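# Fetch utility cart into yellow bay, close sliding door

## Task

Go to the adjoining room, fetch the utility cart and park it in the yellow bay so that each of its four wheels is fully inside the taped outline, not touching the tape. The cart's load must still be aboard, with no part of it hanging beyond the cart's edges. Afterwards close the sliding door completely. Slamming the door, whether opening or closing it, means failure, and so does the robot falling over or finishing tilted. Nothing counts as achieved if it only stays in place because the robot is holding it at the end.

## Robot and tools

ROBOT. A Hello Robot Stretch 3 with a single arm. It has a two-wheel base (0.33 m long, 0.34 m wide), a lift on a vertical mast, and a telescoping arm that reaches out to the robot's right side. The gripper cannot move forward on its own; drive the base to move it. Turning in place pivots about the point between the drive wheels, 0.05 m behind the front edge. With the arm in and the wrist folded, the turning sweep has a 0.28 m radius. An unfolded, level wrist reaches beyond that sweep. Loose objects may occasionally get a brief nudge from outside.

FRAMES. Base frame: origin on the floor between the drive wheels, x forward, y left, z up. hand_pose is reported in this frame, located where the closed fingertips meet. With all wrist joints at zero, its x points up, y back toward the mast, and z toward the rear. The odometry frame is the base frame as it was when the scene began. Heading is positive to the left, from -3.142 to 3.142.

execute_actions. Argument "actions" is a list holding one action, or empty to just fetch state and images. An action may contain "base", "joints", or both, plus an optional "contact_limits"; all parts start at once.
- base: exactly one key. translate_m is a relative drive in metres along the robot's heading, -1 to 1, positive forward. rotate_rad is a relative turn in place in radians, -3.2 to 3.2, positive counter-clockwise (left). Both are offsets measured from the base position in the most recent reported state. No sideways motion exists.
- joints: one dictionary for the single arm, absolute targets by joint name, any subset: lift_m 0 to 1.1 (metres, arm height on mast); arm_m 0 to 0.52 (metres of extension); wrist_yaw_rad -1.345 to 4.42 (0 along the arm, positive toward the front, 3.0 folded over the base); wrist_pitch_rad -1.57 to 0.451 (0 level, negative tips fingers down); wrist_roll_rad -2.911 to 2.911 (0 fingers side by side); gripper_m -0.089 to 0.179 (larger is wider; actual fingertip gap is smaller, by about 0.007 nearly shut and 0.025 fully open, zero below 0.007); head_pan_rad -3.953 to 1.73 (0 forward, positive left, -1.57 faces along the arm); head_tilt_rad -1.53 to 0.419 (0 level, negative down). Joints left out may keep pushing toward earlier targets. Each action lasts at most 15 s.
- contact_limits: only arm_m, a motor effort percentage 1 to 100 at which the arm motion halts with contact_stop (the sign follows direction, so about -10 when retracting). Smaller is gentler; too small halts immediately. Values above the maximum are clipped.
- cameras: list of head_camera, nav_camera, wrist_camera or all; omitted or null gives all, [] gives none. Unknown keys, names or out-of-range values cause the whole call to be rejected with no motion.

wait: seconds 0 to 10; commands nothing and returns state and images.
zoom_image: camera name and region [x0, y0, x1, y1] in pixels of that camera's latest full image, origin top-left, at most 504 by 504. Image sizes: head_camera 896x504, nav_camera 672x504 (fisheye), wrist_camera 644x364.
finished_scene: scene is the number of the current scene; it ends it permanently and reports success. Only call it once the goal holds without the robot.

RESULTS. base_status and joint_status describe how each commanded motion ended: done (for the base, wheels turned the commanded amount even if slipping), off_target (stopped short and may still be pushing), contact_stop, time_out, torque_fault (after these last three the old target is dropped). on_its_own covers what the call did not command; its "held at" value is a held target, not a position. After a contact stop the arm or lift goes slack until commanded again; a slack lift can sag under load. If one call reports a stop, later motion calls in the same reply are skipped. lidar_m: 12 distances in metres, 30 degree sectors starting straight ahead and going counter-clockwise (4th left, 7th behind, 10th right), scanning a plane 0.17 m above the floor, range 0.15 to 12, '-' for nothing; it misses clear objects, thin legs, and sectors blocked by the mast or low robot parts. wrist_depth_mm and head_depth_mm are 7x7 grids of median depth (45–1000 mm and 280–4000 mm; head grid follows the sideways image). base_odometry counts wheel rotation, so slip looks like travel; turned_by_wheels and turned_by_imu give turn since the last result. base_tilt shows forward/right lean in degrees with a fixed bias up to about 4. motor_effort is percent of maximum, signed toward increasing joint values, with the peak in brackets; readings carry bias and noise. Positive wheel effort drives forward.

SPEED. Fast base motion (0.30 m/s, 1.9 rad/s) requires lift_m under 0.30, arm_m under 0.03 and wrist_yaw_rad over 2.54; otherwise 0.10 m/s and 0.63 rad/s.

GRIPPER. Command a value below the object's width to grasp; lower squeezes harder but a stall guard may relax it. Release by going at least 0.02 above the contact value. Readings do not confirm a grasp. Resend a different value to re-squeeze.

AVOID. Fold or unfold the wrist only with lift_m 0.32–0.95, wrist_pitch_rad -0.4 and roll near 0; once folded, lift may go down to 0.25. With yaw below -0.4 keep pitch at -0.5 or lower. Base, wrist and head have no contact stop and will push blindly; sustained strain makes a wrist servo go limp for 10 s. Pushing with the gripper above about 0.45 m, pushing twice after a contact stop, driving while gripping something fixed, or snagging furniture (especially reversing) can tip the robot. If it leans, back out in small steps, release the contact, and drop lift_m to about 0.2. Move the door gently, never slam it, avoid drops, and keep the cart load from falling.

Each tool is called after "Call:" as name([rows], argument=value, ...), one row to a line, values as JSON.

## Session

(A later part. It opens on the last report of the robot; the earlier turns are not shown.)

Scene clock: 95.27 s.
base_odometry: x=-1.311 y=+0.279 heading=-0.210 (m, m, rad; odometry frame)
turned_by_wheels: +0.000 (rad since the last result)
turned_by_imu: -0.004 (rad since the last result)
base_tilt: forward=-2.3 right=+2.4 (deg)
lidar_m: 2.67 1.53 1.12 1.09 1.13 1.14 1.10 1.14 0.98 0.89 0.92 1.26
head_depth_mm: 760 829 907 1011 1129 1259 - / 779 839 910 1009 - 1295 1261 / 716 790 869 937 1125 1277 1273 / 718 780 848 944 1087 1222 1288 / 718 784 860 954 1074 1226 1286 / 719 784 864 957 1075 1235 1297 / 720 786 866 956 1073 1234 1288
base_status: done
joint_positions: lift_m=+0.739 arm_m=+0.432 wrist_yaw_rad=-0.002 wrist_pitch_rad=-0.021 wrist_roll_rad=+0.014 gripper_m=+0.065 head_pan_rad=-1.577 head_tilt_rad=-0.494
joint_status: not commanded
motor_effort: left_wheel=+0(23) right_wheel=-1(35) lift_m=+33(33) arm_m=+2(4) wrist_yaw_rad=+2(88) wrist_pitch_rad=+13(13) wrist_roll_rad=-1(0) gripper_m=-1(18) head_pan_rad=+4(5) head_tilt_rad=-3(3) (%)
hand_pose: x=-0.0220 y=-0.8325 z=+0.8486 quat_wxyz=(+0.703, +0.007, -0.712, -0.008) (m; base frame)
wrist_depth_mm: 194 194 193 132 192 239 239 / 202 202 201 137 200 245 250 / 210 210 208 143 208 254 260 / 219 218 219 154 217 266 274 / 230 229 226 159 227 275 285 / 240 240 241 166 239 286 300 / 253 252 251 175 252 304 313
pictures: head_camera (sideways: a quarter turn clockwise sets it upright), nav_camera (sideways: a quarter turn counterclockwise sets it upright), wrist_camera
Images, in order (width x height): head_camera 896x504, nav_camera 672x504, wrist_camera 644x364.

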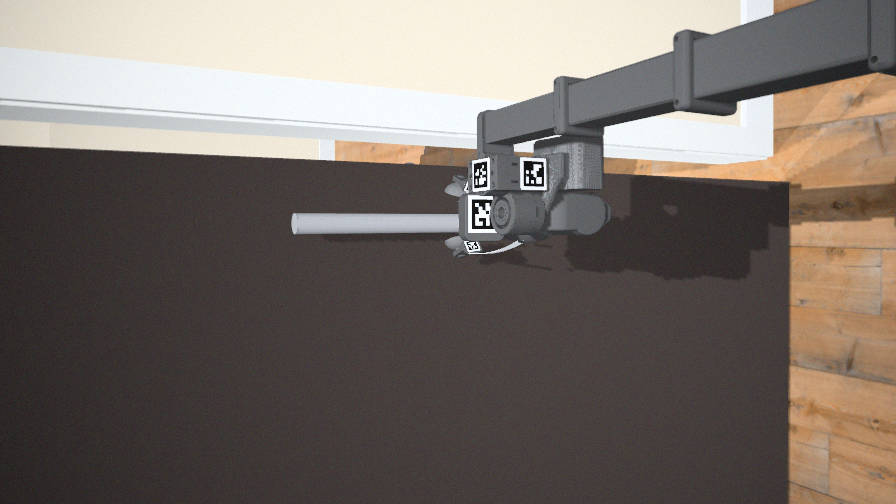

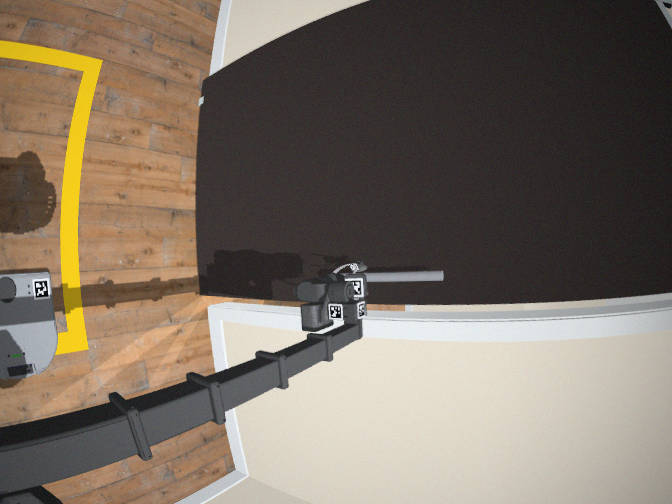

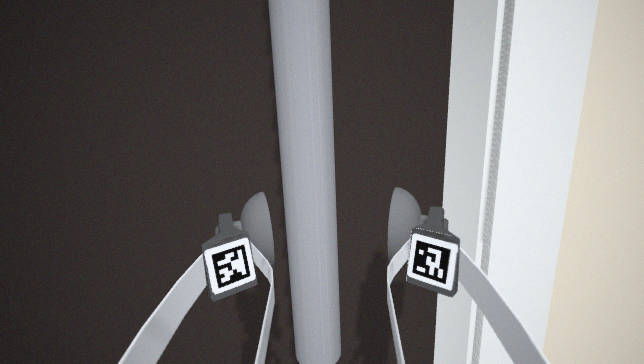

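Call:
execute_actions([
  {"base":{"translate_m":0.4},"joints":{"head_pan_rad":-1.9,"head_tilt_rad":-0.4}},
])

Scene clock: 103.63 s.
base_odometry: x=-0.919 y=+0.195 heading=-0.210 (m, m, rad; odometry frame)
turned_by_wheels: +0.000 (rad since the last result)
turned_by_imu: -0.006 (rad since the last result)
base_tilt: forward=-2.3 right=+2.4 (deg)
lidar_m: 2.28 1.54 1.13 1.09 1.12 1.54 1.50 1.34 1.08 0.89 0.92 1.26
head_depth_mm: 878 952 1045 1149 1268 1429 1345 / 956 999 1064 1143 1237 1361 1359 / 3209 3414 3672 3012 2164 1658 1438 / 3210 3435 3734 2880 2159 - 1317 / 3114 3263 2090 2136 - 1140 1247 / 714 766 822 876 - 1078 1179 / 696 744 796 861 933 1022 1124
base_status: done
joint_positions: lift_m=+0.739 arm_m=+0.432 wrist_yaw_rad=-0.063 wrist_pitch_rad=-0.021 wrist_roll_rad=+0.014 gripper_m=+0.065 head_pan_rad=-1.893 head_tilt_rad=-0.408
joint_status: all done
on_its_own: wrist_yaw_rad is held at -0.053, not at your +0.000, by its stall guard, which is not easing now; wrist_yaw_rad is at rest, and its effort (+13) is outside its rest range (-12 to +12)
motor_effort: left_wheel=-2(18) right_wheel=+3(36) lift_m=+33(34) arm_m=+2(2) wrist_yaw_rad=+13(89) wrist_pitch_rad=+13(14) wrist_roll_rad=-1(0) gripper_m=-2(18) head_pan_rad=-4(33) head_tilt_rad=+5(19) (%)
hand_pose: x=-0.0377 y=-0.8320 z=+0.8485 quat_wxyz=(+0.702, -0.015, -0.711, -0.030) (m; base frame)
wrist_depth_mm: 185 187 190 191 195 - - / 192 195 198 199 203 - - / 200 202 205 207 211 - - / 207 211 215 215 219 - - / 216 221 221 226 154 - - / 226 230 237 235 241 - - / 237 240 244 248 252 - -
pictures: head_camera (sideways: a quarter turn clockwise sets it upright), nav_camera (sideways: a quarter turn counterclockwise sets it upright), wrist_camera
Images, in order (width x height): head_camera 896x504, nav_camera 672x504, wrist_camera 644x364.

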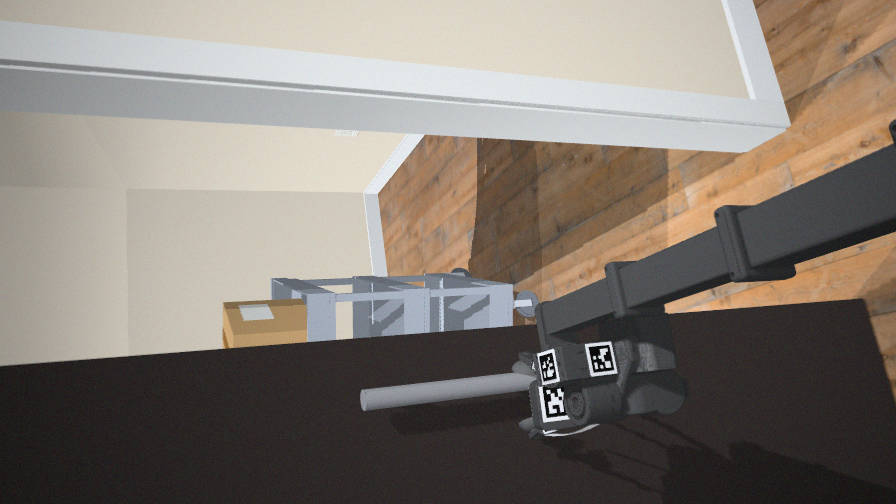

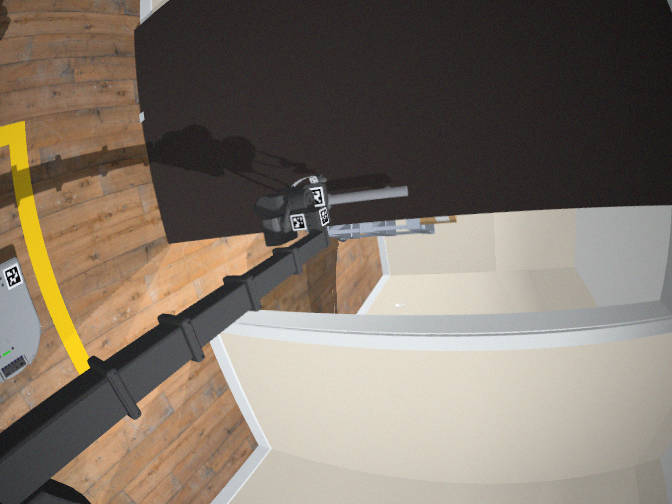

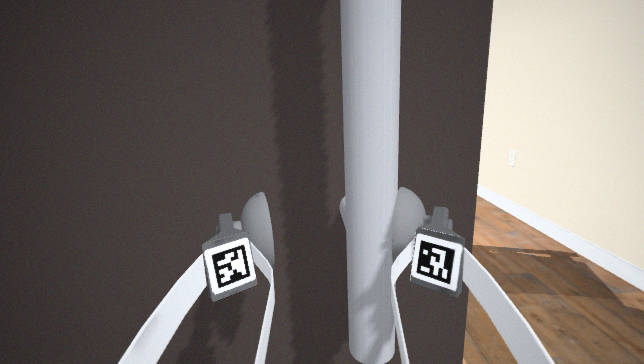

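Call:
execute_actions([
  {"base":{"translate_m":0.25},"joints":{"wrist_yaw_rad":0.0}},
])

Scene clock: 114.87 s.
base_odometry: x=-0.675 y=+0.143 heading=-0.210 (m, m, rad; odometry frame)
turned_by_wheels: +0.000 (rad since the last result)
turned_by_imu: -0.002 (rad since the last result)
base_tilt: forward=-2.4 right=+2.4 (deg)
lidar_m: 2.02 1.55 1.13 1.09 1.12 1.54 1.75 1.34 1.23 0.89 0.92 1.25
head_depth_mm: 2530 2707 2774 2682 1401 1505 1344 / 3039 3176 3363 3064 2135 1656 1347 / 3248 3562 3818 3041 2154 1656 1431 / 3213 3367 2213 2394 2160 - 1317 / 3138 3286 2208 2389 - 1523 1255 / 726 771 825 884 - 1076 1182 / 698 741 798 861 934 1015 1127
base_status: done
joint_positions: lift_m=+0.739 arm_m=+0.432 wrist_yaw_rad=-0.002 wrist_pitch_rad=-0.022 wrist_roll_rad=+0.014 gripper_m=+0.065 head_pan_rad=-1.893 head_tilt_rad=-0.408
joint_status: all done
motor_effort: left_wheel=+0(17) right_wheel=-1(33) lift_m=+33(33) arm_m=+2(2) wrist_yaw_rad=+3(84) wrist_pitch_rad=+13(14) wrist_roll_rad=+0(0) gripper_m=+0(17) head_pan_rad=-4(4) head_tilt_rad=+5(5) (%)
hand_pose: x=-0.0220 y=-0.8325 z=+0.8483 quat_wxyz=(+0.702, +0.007, -0.712, -0.009) (m; base frame)
wrist_depth_mm: 192 191 192 131 191 - - / 199 199 199 136 199 - - / 207 207 207 143 207 - - / 217 217 216 149 217 - - / 227 227 223 157 224 - - / 237 236 239 164 240 - - / 250 249 250 173 249 - -
pictures: head_camera (sideways: a quarter turn clockwise sets it upright), nav_camera (sideways: a quarter turn counterclockwise sets it upright), wrist_camera
Images, in order (width x height): head_camera 896x504, nav_camera 672x504, wrist_camera 644x364.

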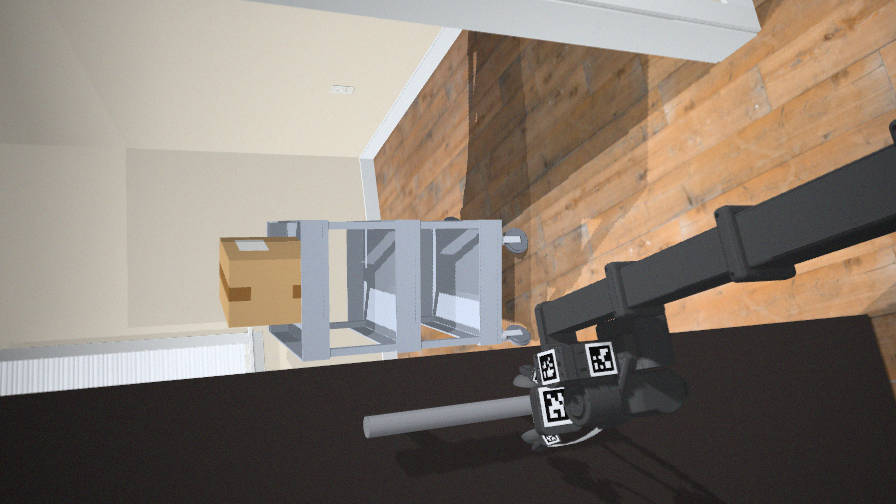

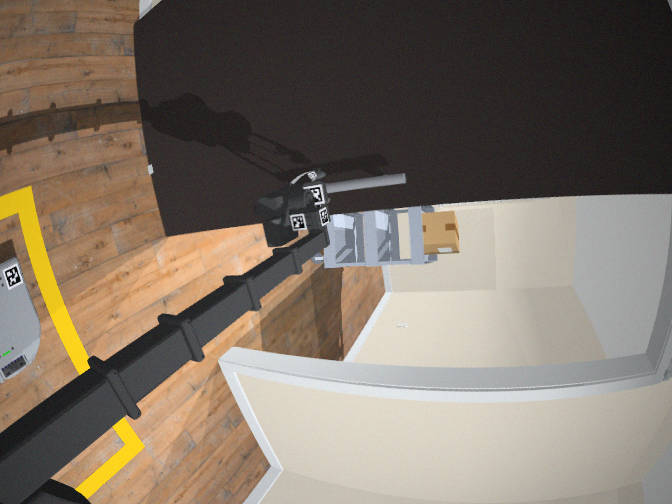

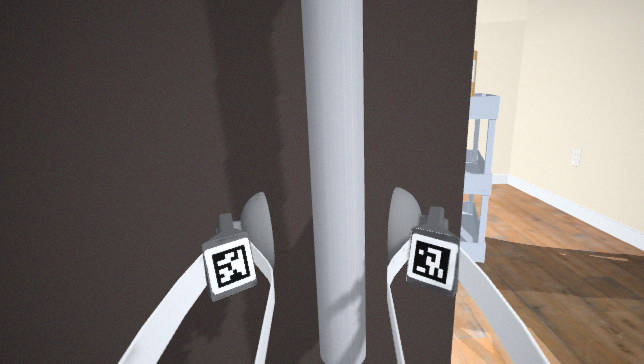

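Call:
execute_actions([
  {"base":{"translate_m":0.14},"joints":{"head_pan_rad":-1.75,"head_tilt_rad":-0.3}},
])

Scene clock: 119.57 s.
base_odometry: x=-0.538 y=+0.114 heading=-0.210 (m, m, rad; odometry frame)
turned_by_wheels: +0.000 (rad since the last result)
turned_by_imu: -0.005 (rad since the last result)
base_tilt: forward=-2.3 right=+2.4 (deg)
lidar_m: 1.88 1.56 1.13 1.09 1.12 1.52 1.89 1.33 1.32 0.88 0.91 1.24
head_depth_mm: 3282 3429 3654 3583 2498 1846 1458 / 3240 3438 3536 2782 2372 1844 1488 / 3219 3407 2234 2768 2364 1898 - / 3168 3357 3522 3599 2535 - 1429 / 733 772 817 860 917 1019 1084 / 719 759 804 856 909 984 1052 / 705 746 792 841 896 960 1033
base_status: done
joint_positions: lift_m=+0.739 arm_m=+0.432 wrist_yaw_rad=-0.002 wrist_pitch_rad=-0.022 wrist_roll_rad=+0.014 gripper_m=+0.065 head_pan_rad=-1.757 head_tilt_rad=-0.310
joint_status: all done
motor_effort: left_wheel=+0(19) right_wheel=+0(37) lift_m=+33(34) arm_m=+2(2) wrist_yaw_rad=+3(90) wrist_pitch_rad=+14(14) wrist_roll_rad=-1(1) gripper_m=+0(17) head_pan_rad=+5(23) head_tilt_rad=+6(20) (%)
hand_pose: x=-0.0220 y=-0.8325 z=+0.8482 quat_wxyz=(+0.702, +0.007, -0.712, -0.009) (m; base frame)
wrist_depth_mm: 190 190 189 188 191 - - / 197 197 198 195 199 - - / 206 205 206 202 208 - - / 215 214 215 152 217 - - / 225 224 223 155 225 - - / 234 235 238 163 238 - - / 247 246 247 243 249 - -
pictures: head_camera (sideways: a quarter turn clockwise sets it upright), nav_camera (sideways: a quarter turn counterclockwise sets it upright), wrist_camera
Images, in order (width x height): head_camera 896x504, nav_camera 672x504, wrist_camera 644x364.

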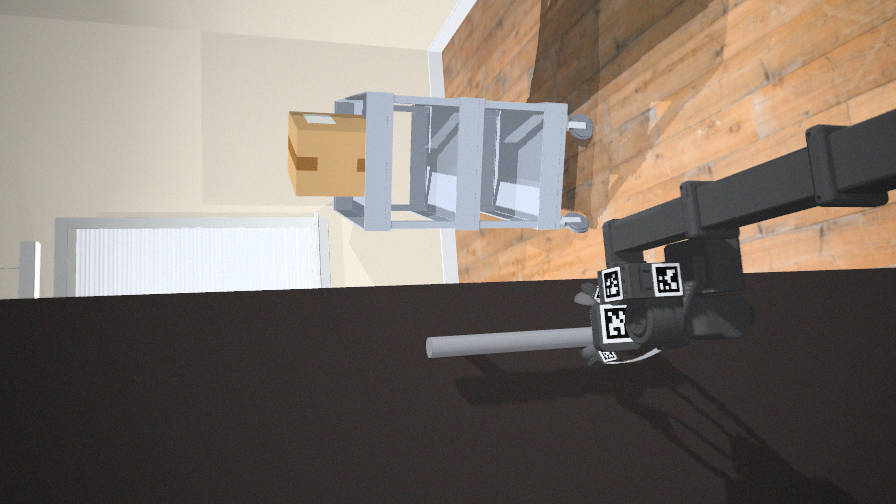

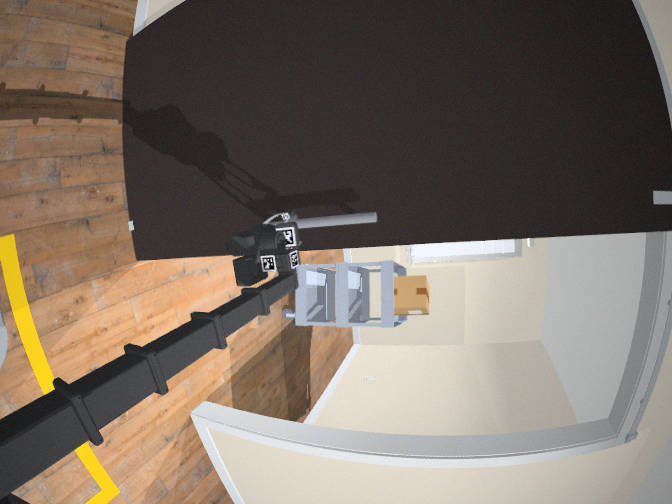

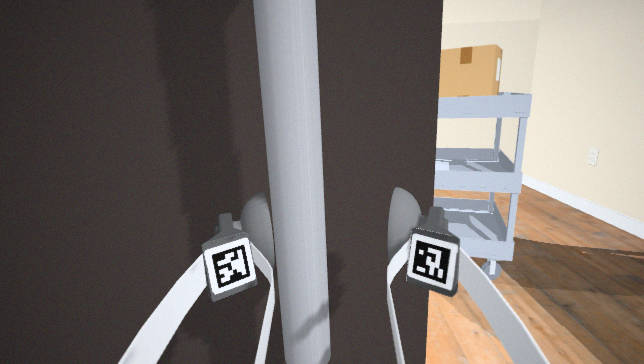

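Call:
execute_actions([
  {"base":{"translate_m":-0.03},"joints":{"gripper_m":0.09}},
], cameras=["wrist_camera"])

Call:
execute_actions([
  {"joints":{"arm_m":0.0,"wrist_pitch_rad":-0.4,"lift_m":0.5}},
], cameras=[])

Call:
execute_actions([
  {"base":{"translate_m":-0.46},"joints":{"wrist_yaw_rad":3.0,"gripper_m":0.04,"head_pan_rad":-1.57,"head_tilt_rad":-0.5}},
])

Scene clock: 126.63 s.
base_odometry: x=-0.567 y=+0.120 heading=-0.209 (m, m, rad; odometry frame)
turned_by_wheels: +0.001 (rad since the last result)
turned_by_imu: +0.002 (rad since the last result)
base_tilt: forward=-2.3 right=+2.4 (deg)
lidar_m: 1.91 1.56 1.13 1.09 1.13 1.54 1.86 1.33 1.30 0.88 0.91 1.24
head_depth_mm: 3272 3428 3567 3624 2454 1833 1454 / 3248 3411 3599 2814 2383 1849 1481 / 3193 3359 2243 2720 2376 1919 - / 3212 3338 3532 3578 2612 - 1463 / 741 786 831 878 915 1016 1082 / 718 759 803 851 904 979 1053 / 706 744 789 838 893 958 1032
base_status: done
joint_positions: lift_m=+0.739 arm_m=+0.432 wrist_yaw_rad=+0.026 wrist_pitch_rad=-0.022 wrist_roll_rad=+0.014 gripper_m=+0.090 head_pan_rad=-1.757 head_tilt_rad=-0.310
joint_status: all done
on_its_own: wrist_yaw_rad is at rest, and its effort (-33) is outside its rest range (-12 to +12)
motor_effort: left_wheel=+7(8) right_wheel=-13(14) lift_m=+33(33) arm_m=+1(2) wrist_yaw_rad=-33(33) wrist_pitch_rad=+14(14) wrist_roll_rad=-1(1) gripper_m=-8(88) head_pan_rad=+4(4) head_tilt_rad=+6(7) (%)
hand_pose: x=-0.0148 y=-0.8324 z=+0.8482 quat_wxyz=(+0.703, +0.017, -0.711, +0.001) (m; base frame)
wrist_depth_mm: 193 192 130 189 - - - / 202 200 136 197 - - - / 210 210 142 205 - - - / 220 218 148 214 - - - / 230 229 150 224 223 - - / 241 240 159 235 237 - - / 253 251 247 246 - - -
pictures: wrist_camera
Images, in order (width x height): wrist_camera 644x364.

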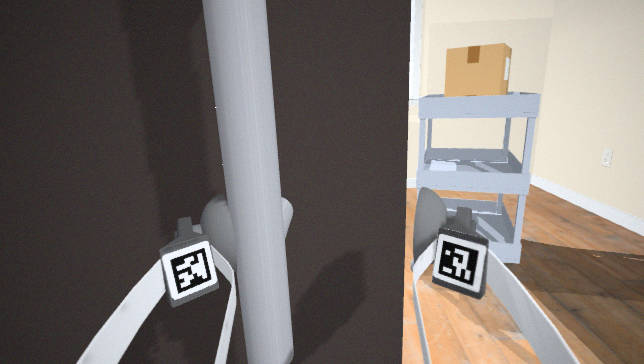

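Scene clock: 131.00 s.
base_odometry: x=-0.567 y=+0.120 heading=-0.210 (m, m, rad; odometry frame)
turned_by_wheels: -0.001 (rad since the last result)
turned_by_imu: -0.001 (rad since the last result)
base_tilt: forward=-2.3 right=+2.4 (deg)
lidar_m: 1.91 1.56 1.13 1.09 1.13 1.53 1.86 1.33 1.31 0.88 0.92 1.25
head_depth_mm: 3281 3422 3585 3601 2499 1834 1462 / 3269 3452 3540 2847 2383 1835 1470 / 3250 3390 2236 2743 2411 1840 1459 / 3137 3328 3528 3645 2394 1867 1471 / 747 785 835 874 934 1001 1086 / 718 760 809 846 906 983 1056 / 708 747 789 839 893 959 1032
base_status: not commanded
joint_positions: lift_m=+0.501 arm_m=+0.002 wrist_yaw_rad=+0.001 wrist_pitch_rad=-0.415 wrist_roll_rad=+0.016 gripper_m=+0.090 head_pan_rad=-1.757 head_tilt_rad=-0.310
joint_status: all done
joint sent to its limit — the command would take arm_m past its lower limit, so that joint was sent only as far as its limit.
motor_effort: left_wheel=+1(7) right_wheel=+0(13) lift_m=+8(31) arm_m=-3(3) wrist_yaw_rad=-1(33) wrist_pitch_rad=+9(12) wrist_roll_rad=-1(2) gripper_m=+1(7) head_pan_rad=+4(4) head_tilt_rad=+6(6) (%)
hand_pose: x=-0.0213 y=-0.3719 z=+0.5142 quat_wxyz=(+0.687, +0.145, -0.697, -0.147) (m; base frame)
wrist_depth_mm: 583 579 583 599 - - - / 633 637 643 658 - - - / 700 716 722 738 - - - / 801 805 809 827 - 998 985 / 879 867 862 864 853 825 817 / 760 776 737 736 723 705 705 / 670 653 652 639 639 629 618
pictures: none
No camera images: the call's "cameras" was empty. Leave "cameras" out to get every camera's image.

Scene clock: 136.57 s.
base_odometry: x=-1.017 y=+0.216 heading=-0.210 (m, m, rad; odometry frame)
turned_by_wheels: +0.000 (rad since the last result)
turned_by_imu: +0.001 (rad since the last result)
base_tilt: forward=-2.4 right=+2.3 (deg)
lidar_m: 2.37 1.55 1.12 1.08 1.12 1.46 1.40 1.36 1.04 2.06 0.97 1.25
head_depth_mm: 3008 3315 3468 2565 1919 1434 1273 / 3070 2396 2704 2465 1929 1527 1273 / 3080 2067 2508 2356 1908 1539 1282 / 3116 3296 3175 2474 1949 1538 1283 / 3054 3334 3532 2606 1948 1556 1286 / 2998 3328 3597 2646 1921 1558 1290 / 3104 3353 3575 2645 1133 1232 1285
base_status: done
joint_positions: lift_m=+0.501 arm_m=+0.002 wrist_yaw_rad=+2.998 wrist_pitch_rad=-0.415 wrist_roll_rad=+0.016 gripper_m=+0.040 head_pan_rad=-1.577 head_tilt_rad=-0.493
joint_status: all done
motor_effort: left_wheel=+0(4) right_wheel=-1(3) lift_m=+8(8) arm_m=-3(2) wrist_yaw_rad=+3(4) wrist_pitch_rad=+9(9) wrist_roll_rad=-1(1) gripper_m=+0(93) head_pan_rad=+4(26) head_tilt_rad=-4(24) (%)
hand_pose: x=+0.0109 y=+0.0754 z=+0.5142 quat_wxyz=(+0.196, +0.706, +0.094, +0.674) (m; base frame)
wrist_depth_mm: 954 - - - - - - / - - - - - - - / - - - - - - - / - - - - - 981 996 / 919 905 - 868 868 831 810 / 773 754 - 736 701 712 701 / 682 663 641 654 641 628 619
pictures: head_camera (sideways: a quarter turn clockwise sets it upright), nav_camera (sideways: a quarter turn counterclockwise sets it upright), wrist_camera
Images, in order (width x height): head_camera 896x504, nav_camera 672x504, wrist_camera 644x364.

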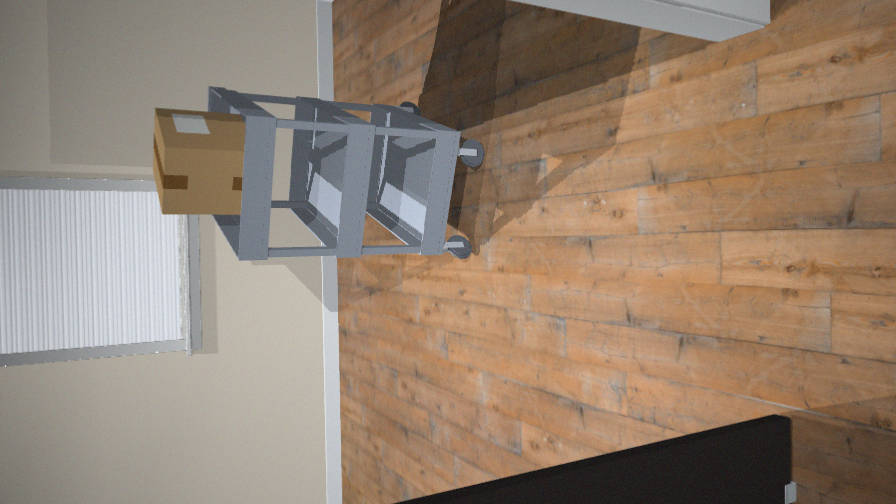

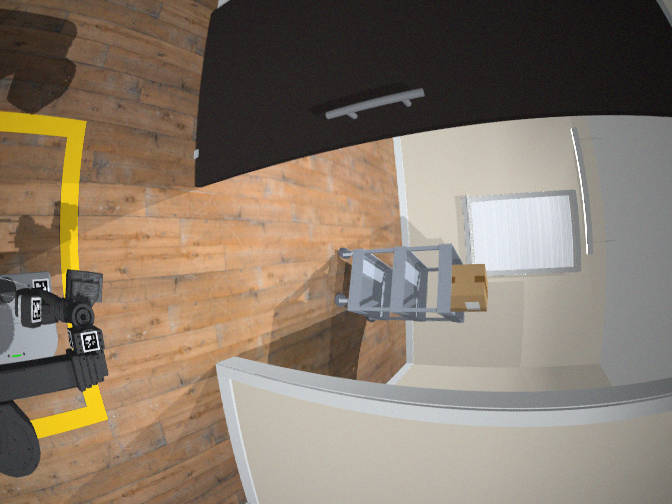

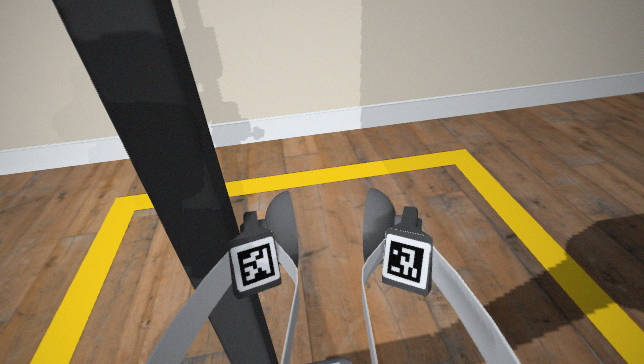

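Call:
execute_actions([
  {"base":{"rotate_rad":-1.571},"joints":{"lift_m":0.25,"head_pan_rad":0.0,"head_tilt_rad":-0.5}},
], cameras=["head_camera","nav_camera"])

Scene clock: 188.03 s.
base_odometry: x=-1.017 y=+0.216 heading=-1.781 (m, m, rad; odometry frame)
turned_by_wheels: -1.571 (rad since the last result)
turned_by_imu: -1.574 (rad since the last result)
base_tilt: forward=-2.4 right=+2.4 (deg)
lidar_m: 2.06 0.97 1.26 2.37 1.54 1.12 1.08 1.12 1.45 1.40 1.34 1.04
head_depth_mm: 3004 3299 3528 2573 1915 1437 1268 / 3075 2368 2685 2436 1908 1525 1275 / 3035 2041 2486 2346 1917 1542 1276 / 3035 3250 3202 2510 1943 1531 1285 / 3075 3279 3567 2627 1947 1536 1292 / 3061 3311 3543 2614 1940 1551 1285 / 3024 3323 3528 2638 1136 1230 1294
base_status: done
joint_positions: lift_m=+0.251 arm_m=+0.002 wrist_yaw_rad=+2.999 wrist_pitch_rad=-0.415 wrist_roll_rad=+0.016 gripper_m=+0.040 head_pan_rad=-0.007 head_tilt_rad=-0.494
joint_status: all done
motor_effort: left_wheel=+1(7) right_wheel=-2(6) lift_m=+7(7) arm_m=-2(3) wrist_yaw_rad=+2(2) wrist_pitch_rad=+10(10) wrist_roll_rad=-1(1) gripper_m=+0(0) head_pan_rad=+5(50) head_tilt_rad=-3(7) (%)
hand_pose: x=+0.0108 y=+0.0754 z=+0.2641 quat_wxyz=(+0.196, +0.706, +0.095, +0.674) (m; base frame)
wrist_depth_mm: - - - - - - 919 / - - - - - 984 905 / 859 795 809 781 759 743 718 / 674 653 636 624 619 595 580 / 550 544 - 537 523 498 487 / 479 - - - 423 428 421 / - - - - 383 373 368
pictures: head_camera (sideways: a quarter turn clockwise sets it upright), nav_camera (sideways: a quarter turn counterclockwise sets it upright)
Images, in order (width x height): head_camera 896x504, nav_camera 672x504.

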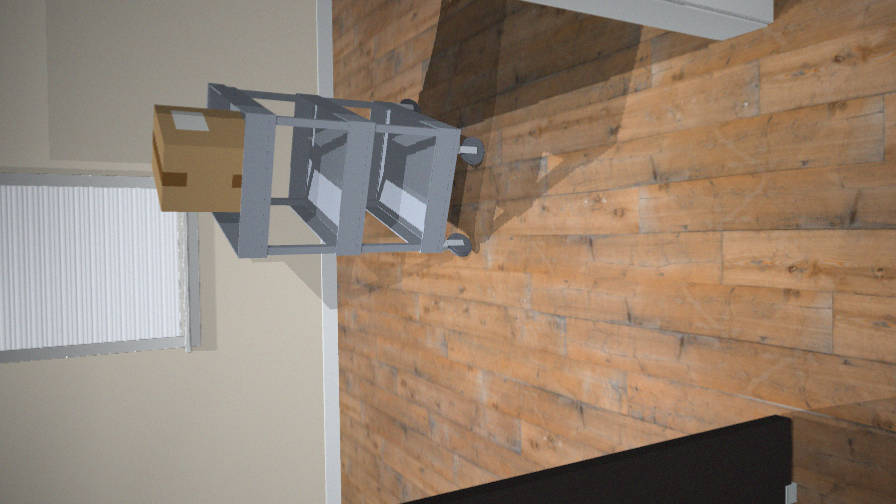

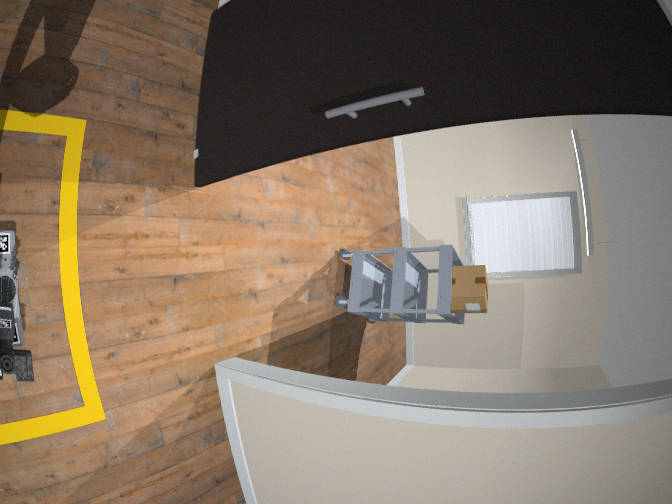

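Call:
execute_actions([
  {"base":{"translate_m":1.0},"joints":{"head_tilt_rad":-0.6}},
], cameras=["head_camera","nav_camera"])

Scene clock: 195.97 s.
base_odometry: x=-1.226 y=-0.762 heading=-1.781 (m, m, rad; odometry frame)
turned_by_wheels: +0.000 (rad since the last result)
turned_by_imu: -0.001 (rad since the last result)
base_tilt: forward=-2.4 right=+2.4 (deg)
lidar_m: 1.10 2.79 2.46 0.39 0.40 2.16 2.08 1.99 1.45 0.45 1.45 1.09
head_depth_mm: 2246 1206 1220 1562 1668 1419 1198 / 2218 1114 1169 1460 1577 1417 1204 / 2240 1208 1224 1455 1599 1420 1212 / 2226 2468 1330 1726 1630 1428 1218 / 2234 2484 2696 2211 1728 1449 1215 / 2250 2499 2710 2232 1741 1437 1221 / 2244 2476 2743 2227 1764 1444 1227
base_status: done
joint_positions: lift_m=+0.251 arm_m=+0.002 wrist_yaw_rad=+2.999 wrist_pitch_rad=-0.415 wrist_roll_rad=+0.016 gripper_m=+0.040 head_pan_rad=-0.007 head_tilt_rad=-0.593
joint_status: all done
motor_effort: left_wheel=+2(8) right_wheel=-2(4) lift_m=+8(8) arm_m=-3(3) wrist_yaw_rad=+2(2) wrist_pitch_rad=+10(10) wrist_roll_rad=-2(1) gripper_m=-1(1) head_pan_rad=+4(5) head_tilt_rad=-4(18) (%)
hand_pose: x=+0.0107 y=+0.0754 z=+0.2641 quat_wxyz=(+0.196, +0.706, +0.095, +0.674) (m; base frame)
wrist_depth_mm: - - 496 - - - - / - - 535 918 - 982 943 / 871 823 585 664 764 741 718 / 674 653 580 638 607 604 586 / 557 540 - 532 517 493 488 / 477 - - - 421 429 419 / - - - - 379 376 369
pictures: head_camera (sideways: a quarter turn clockwise sets it upright), nav_camera (sideways: a quarter turn counterclockwise sets it upright)
Images, in order (width x height): head_camera 896x504, nav_camera 672x504.

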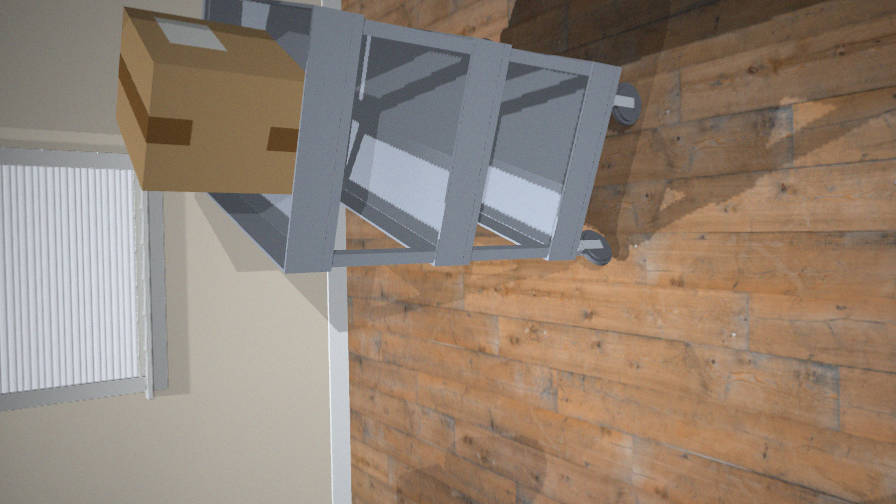

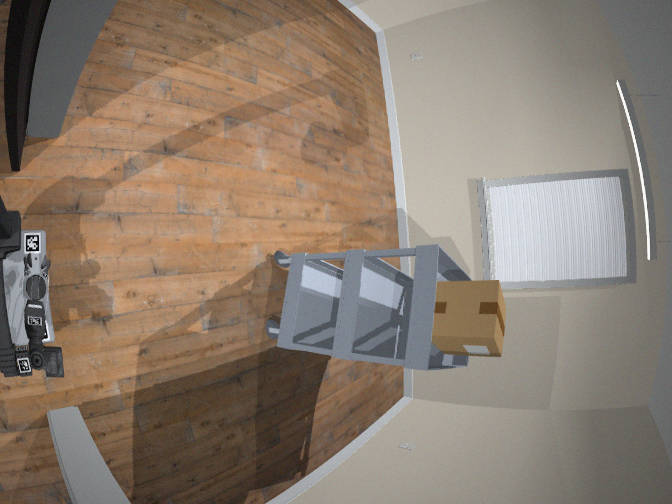

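Call:
execute_actions([
  {"base":{"translate_m":0.45},"joints":{"lift_m":0.42,"head_tilt_rad":-0.8}},
], cameras=[])

Call:
execute_actions([
  {"joints":{"wrist_yaw_rad":1.57,"gripper_m":0.15}},
], cameras=[])

Call:
execute_actions([
  {"joints":{"wrist_pitch_rad":0.0,"wrist_roll_rad":1.57}},
])

Scene clock: 216.73 s.
base_odometry: x=-1.319 y=-1.202 heading=-1.781 (m, m, rad; odometry frame)
turned_by_wheels: +0.000 (rad since the last result)
turned_by_imu: +0.000 (rad since the last result)
base_tilt: forward=-2.4 right=+2.4 (deg)
lidar_m: 0.67 2.33 2.47 1.53 0.65 0.65 2.53 0.64 0.59 1.40 1.45 0.67
head_depth_mm: 684 727 764 1093 1052 1245 1117 / 708 772 774 1106 1242 1255 1114 / 1914 972 794 1105 1303 1273 1121 / 1913 2139 823 1086 1360 1272 1126 / 1923 2210 2155 1762 1481 1279 1133 / 1927 2220 2176 1772 1485 1287 1136 / 1936 2194 2180 1767 1498 1286 1138
base_status: done
joint_positions: lift_m=+0.419 arm_m=+0.002 wrist_yaw_rad=+2.999 wrist_pitch_rad=-0.415 wrist_roll_rad=+0.016 gripper_m=+0.040 head_pan_rad=-0.007 head_tilt_rad=-0.791
joint_status: all done
motor_effort: left_wheel=+2(7) right_wheel=-2(5) lift_m=+33(34) arm_m=-2(2) wrist_yaw_rad=+1(2) wrist_pitch_rad=+10(10) wrist_roll_rad=-1(1) gripper_m=+0(0) head_pan_rad=+4(4) head_tilt_rad=-6(25) (%)
hand_pose: x=+0.0107 y=+0.0754 z=+0.4325 quat_wxyz=(+0.196, +0.706, +0.095, +0.674) (m; base frame)
wrist_depth_mm: 558 - - - - - - / 552 - - - - - - / 568 709 - - - - - / 621 734 929 916 897 859 834 / 686 730 - 751 753 710 708 / 657 681 - 636 611 615 611 / 588 581 - 571 555 539 534
pictures: none
No camera images: the call's "cameras" was empty. Leave "cameras" out to get every camera's image.

Scene clock: 218.47 s.
base_odometry: x=-1.319 y=-1.202 heading=-1.781 (m, m, rad; odometry frame)
turned_by_wheels: +0.000 (rad since the last result)
turned_by_imu: +0.000 (rad since the last result)
base_tilt: forward=-2.3 right=+2.4 (deg)
lidar_m: 0.67 2.32 2.46 1.52 0.65 0.65 2.53 0.63 0.58 1.40 1.45 0.67
head_depth_mm: 681 726 763 1093 1047 1240 1117 / 705 771 771 1103 1241 1253 1119 / 1895 973 795 1104 1295 1269 1119 / 1932 2142 821 1086 1360 1271 1124 / 1926 2204 2157 1763 1489 1288 1126 / 1933 2229 2167 1774 1497 1287 1137 / 1929 2230 2193 1773 1492 1294 1137
base_status: not commanded
joint_positions: lift_m=+0.419 arm_m=+0.002 wrist_yaw_rad=+1.572 wrist_pitch_rad=-0.415 wrist_roll_rad=+0.016 gripper_m=+0.150 head_pan_rad=-0.007 head_tilt_rad=-0.791
joint_status: all done
motor_effort: left_wheel=+2(2) right_wheel=-2(2) lift_m=+33(33) arm_m=-3(3) wrist_yaw_rad=-3(3) wrist_pitch_rad=+10(10) wrist_roll_rad=-1(1) gripper_m=+0(97) head_pan_rad=+5(4) head_tilt_rad=-5(5) (%)
hand_pose: x=+0.2034 y=-0.1469 z=+0.4325 quat_wxyz=(+0.589, +0.596, -0.390, +0.382) (m; base frame)
wrist_depth_mm: - - - - - - - / - - - - - - - / - - - 818 769 - - / 973 942 891 833 702 880 855 / 794 831 767 758 730 760 707 / 674 - 653 634 627 599 609 / 590 580 571 559 553 545 538
pictures: none
No camera images: the call's "cameras" was empty. Leave "cameras" out to get every camera's image.

Scene clock: 219.90 s.
base_odometry: x=-1.319 y=-1.202 heading=-1.781 (m, m, rad; odometry frame)
turned_by_wheels: +0.000 (rad since the last result)
turned_by_imu: +0.000 (rad since the last result)
base_tilt: forward=-2.3 right=+2.4 (deg)
lidar_m: 0.67 2.33 2.46 1.53 0.65 0.66 2.53 0.63 0.59 1.40 1.45 0.67
head_depth_mm: 681 728 761 1095 1055 1237 1116 / 707 776 773 1104 1243 1252 1127 / 1898 971 793 1108 1299 1263 1119 / 1937 2119 827 1082 1367 1283 1129 / 1935 2198 2169 1752 1489 1274 1124 / 1941 2212 2162 1769 1495 1290 1134 / 1938 2200 2197 1767 1499 1292 1134
base_status: not commanded
joint_positions: lift_m=+0.419 arm_m=+0.002 wrist_yaw_rad=+1.572 wrist_pitch_rad=-0.022 wrist_roll_rad=+1.569 gripper_m=+0.150 head_pan_rad=-0.007 head_tilt_rad=-0.791
joint_status: all done
motor_effort: left_wheel=+2(1) right_wheel=-2(2) lift_m=+33(33) arm_m=-3(2) wrist_yaw_rad=-2(3) wrist_pitch_rad=+13(14) wrist_roll_rad=+0(4) gripper_m=+0(1) head_pan_rad=+3(5) head_tilt_rad=-6(5) (%)
hand_pose: x=+0.2343 y=-0.1467 z=+0.5279 quat_wxyz=(+0.009, +0.707, -0.707, -0.007) (m; base frame)
wrist_depth_mm: - 478 742 488 - 614 520 / 685 522 959 532 - 651 567 / - 579 935 586 - 595 620 / - 696 - - - 681 621 / - - - - - 730 635 / - - - - - - 582 / - - - - - 960 686
pictures: head_camera (sideways: a quarter turn clockwise sets it upright), nav_camera (sideways: a quarter turn counterclockwise sets it upright), wrist_camera
Images, in order (width x height): head_camera 896x504, nav_camera 672x504, wrist_camera 644x364.

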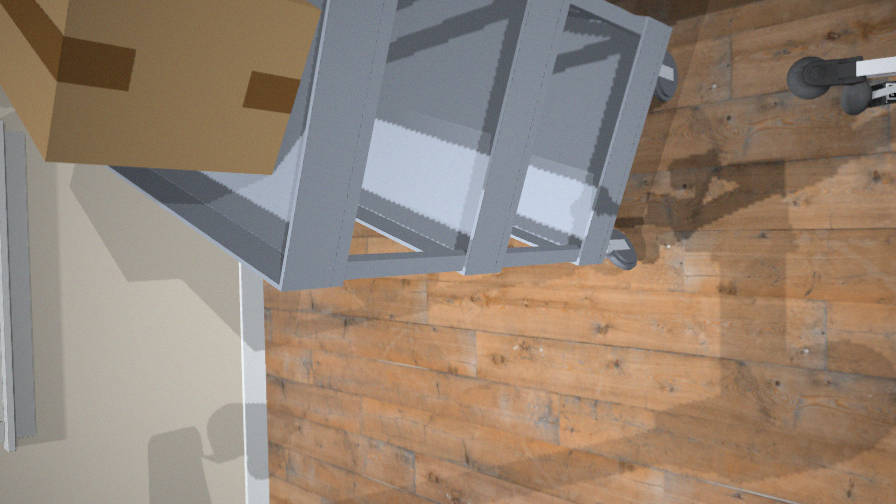

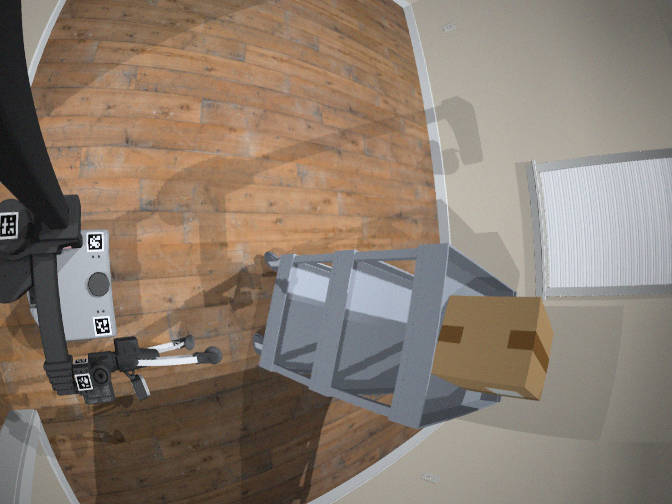

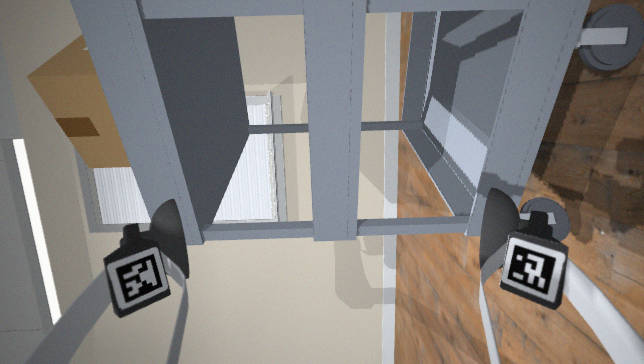

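Call:
execute_actions([
  {"base":{"translate_m":0.3},"joints":{"arm_m":0.065,"head_pan_rad":-0.3,"head_tilt_rad":-1.0}},
])

Scene clock: 235.80 s.
base_odometry: x=-1.382 y=-1.496 heading=-1.780 (m, m, rad; odometry frame)
turned_by_wheels: +0.000 (rad since the last result)
turned_by_imu: +0.000 (rad since the last result)
base_tilt: forward=-2.3 right=+2.4 (deg)
lidar_m: 0.39 2.02 2.47 2.38 0.98 0.86 2.83 0.81 0.97 1.39 0.43 0.38
head_depth_mm: 440 709 640 760 967 1206 1065 / 448 529 616 890 881 1176 1084 / 461 546 630 892 1107 1191 1105 / 475 567 637 897 1131 1203 1103 / 502 712 652 913 1024 1200 1100 / 1730 728 631 715 1333 1205 1103 / 1718 1923 1736 1507 1335 1218 1100
base_status: done
joint_positions: lift_m=+0.419 arm_m=+0.065 wrist_yaw_rad=+1.571 wrist_pitch_rad=-0.022 wrist_roll_rad=+1.569 gripper_m=+0.150 head_pan_rad=-0.293 head_tilt_rad=-0.988
joint_status: all done
motor_effort: left_wheel=+1(5) right_wheel=-2(3) lift_m=+33(33) arm_m=+4(5) wrist_yaw_rad=-2(2) wrist_pitch_rad=+13(14) wrist_roll_rad=+0(0) gripper_m=+0(1) head_pan_rad=-4(34) head_tilt_rad=-7(29) (%)
hand_pose: x=+0.2343 y=-0.2095 z=+0.5281 quat_wxyz=(+0.009, +0.707, -0.707, -0.007) (m; base frame)
wrist_depth_mm: 319 461 - 204 209 659 438 / 318 459 - 221 226 661 440 / 316 452 - 243 251 662 445 / 314 452 904 269 811 666 447 / 312 392 - 297 - - 453 / 323 - - 333 - - 353 / 360 408 - 389 413 423 411
pictures: head_camera (sideways: a quarter turn clockwise sets it upright), nav_camera (sideways: a quarter turn counterclockwise sets it upright), wrist_camera
Images, in order (width x height): head_camera 896x504, nav_camera 672x504, wrist_camera 644x364.

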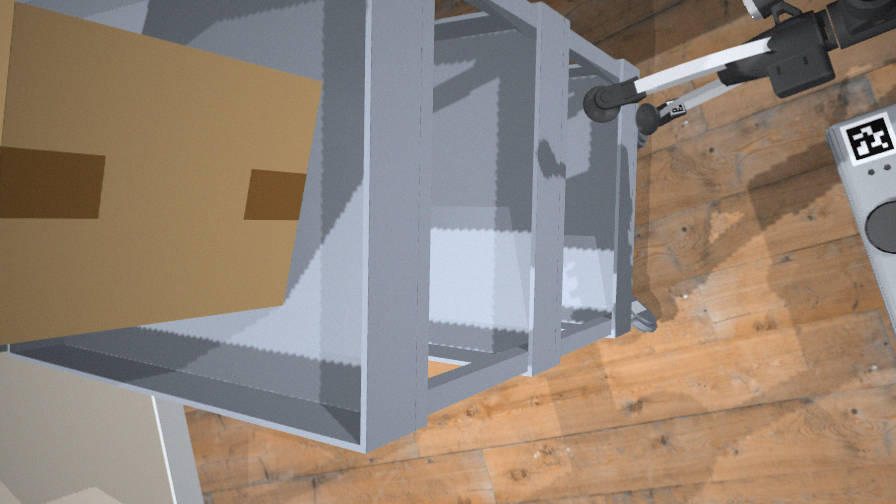

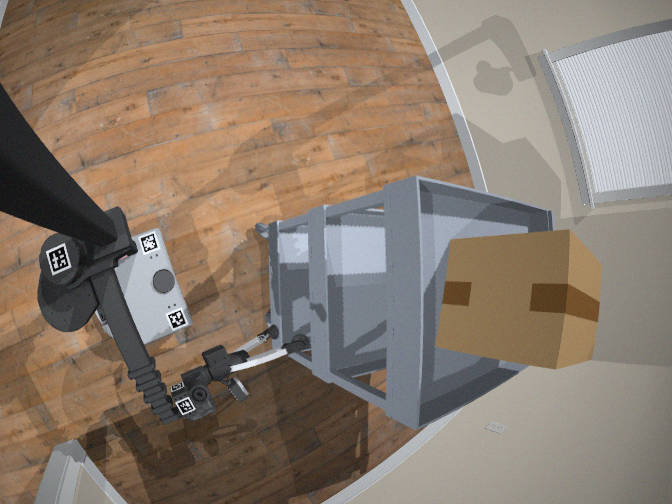

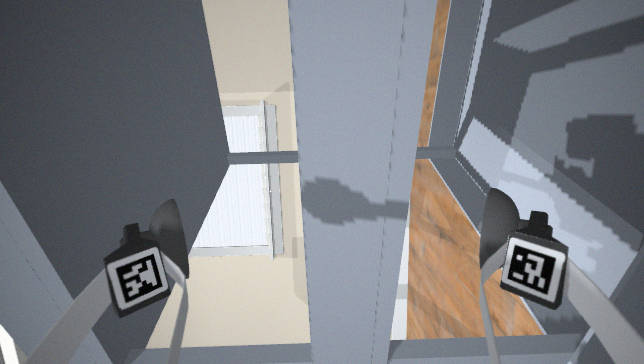

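Call:
execute_actions([
  {"base":{"translate_m":0.08},"joints":{"lift_m":0.405,"arm_m":0.055}},
])

Scene clock: 245.10 s.
base_odometry: x=-1.398 y=-1.574 heading=-1.780 (m, m, rad; odometry frame)
turned_by_wheels: +0.000 (rad since the last result)
turned_by_imu: +0.000 (rad since the last result)
base_tilt: forward=-2.3 right=+2.4 (deg)
lidar_m: 0.31 1.92 2.46 2.38 1.09 0.92 2.90 0.88 1.08 1.39 0.34 0.31
head_depth_mm: 389 440 552 545 844 1178 1085 / 401 454 553 551 847 1162 1085 / 406 469 577 559 851 1161 1109 / 417 486 602 578 853 1162 1105 / 817 739 655 582 847 1188 1093 / 1700 1878 636 551 1329 1209 1100 / 1644 1882 1710 1505 1344 1209 1103
base_status: done
joint_positions: lift_m=+0.406 arm_m=+0.055 wrist_yaw_rad=+1.571 wrist_pitch_rad=-0.021 wrist_roll_rad=+1.569 gripper_m=+0.150 head_pan_rad=-0.293 head_tilt_rad=-0.988
joint_status: all done
motor_effort: left_wheel=+2(5) right_wheel=-3(3) lift_m=+7(31) arm_m=-2(4) wrist_yaw_rad=-2(1) wrist_pitch_rad=+13(13) wrist_roll_rad=+0(0) gripper_m=+0(0) head_pan_rad=-5(4) head_tilt_rad=-7(7) (%)
hand_pose: x=+0.2343 y=-0.2001 z=+0.5148 quat_wxyz=(+0.009, +0.707, -0.707, -0.007) (m; base frame)
wrist_depth_mm: 338 486 - 138 139 628 427 / 334 481 - 149 151 634 425 / 333 478 - 163 164 637 428 / 332 477 - 177 182 635 433 / 327 413 - 196 206 - 432 / 326 - - 220 - 992 396 / 311 - - 250 - 935 411
pictures: head_camera (sideways: a quarter turn clockwise sets it upright), nav_camera (sideways: a quarter turn counterclockwise sets it upright), wrist_camera
Images, in order (width x height): head_camera 896x504, nav_camera 672x504, wrist_camera 644x364.

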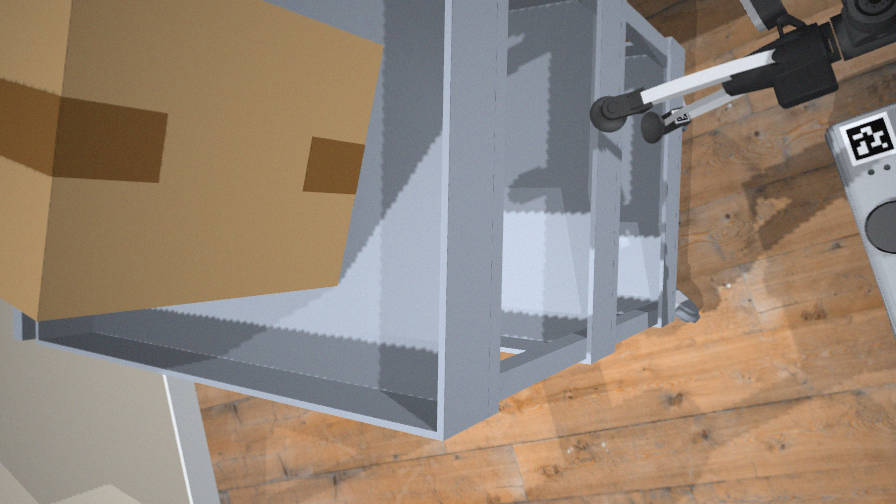

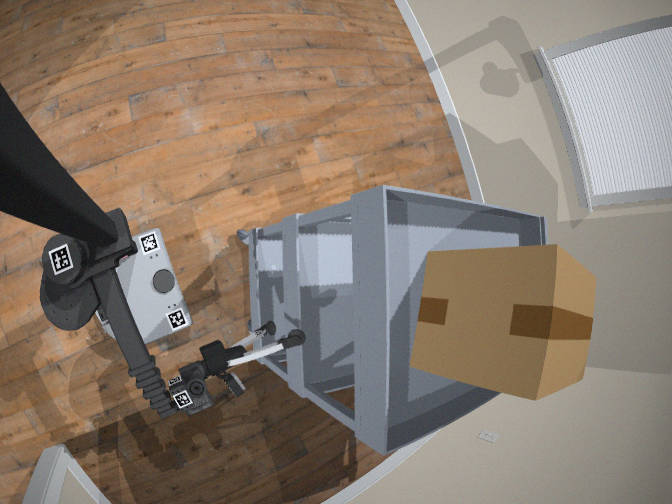

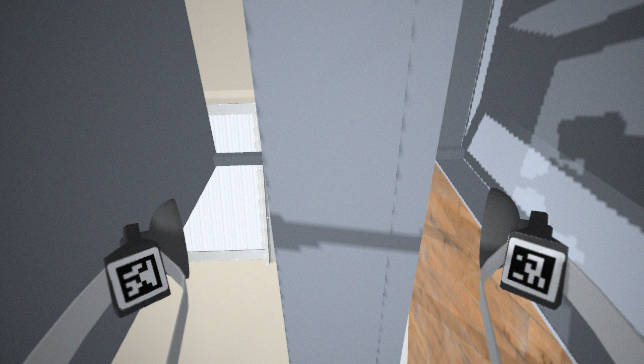

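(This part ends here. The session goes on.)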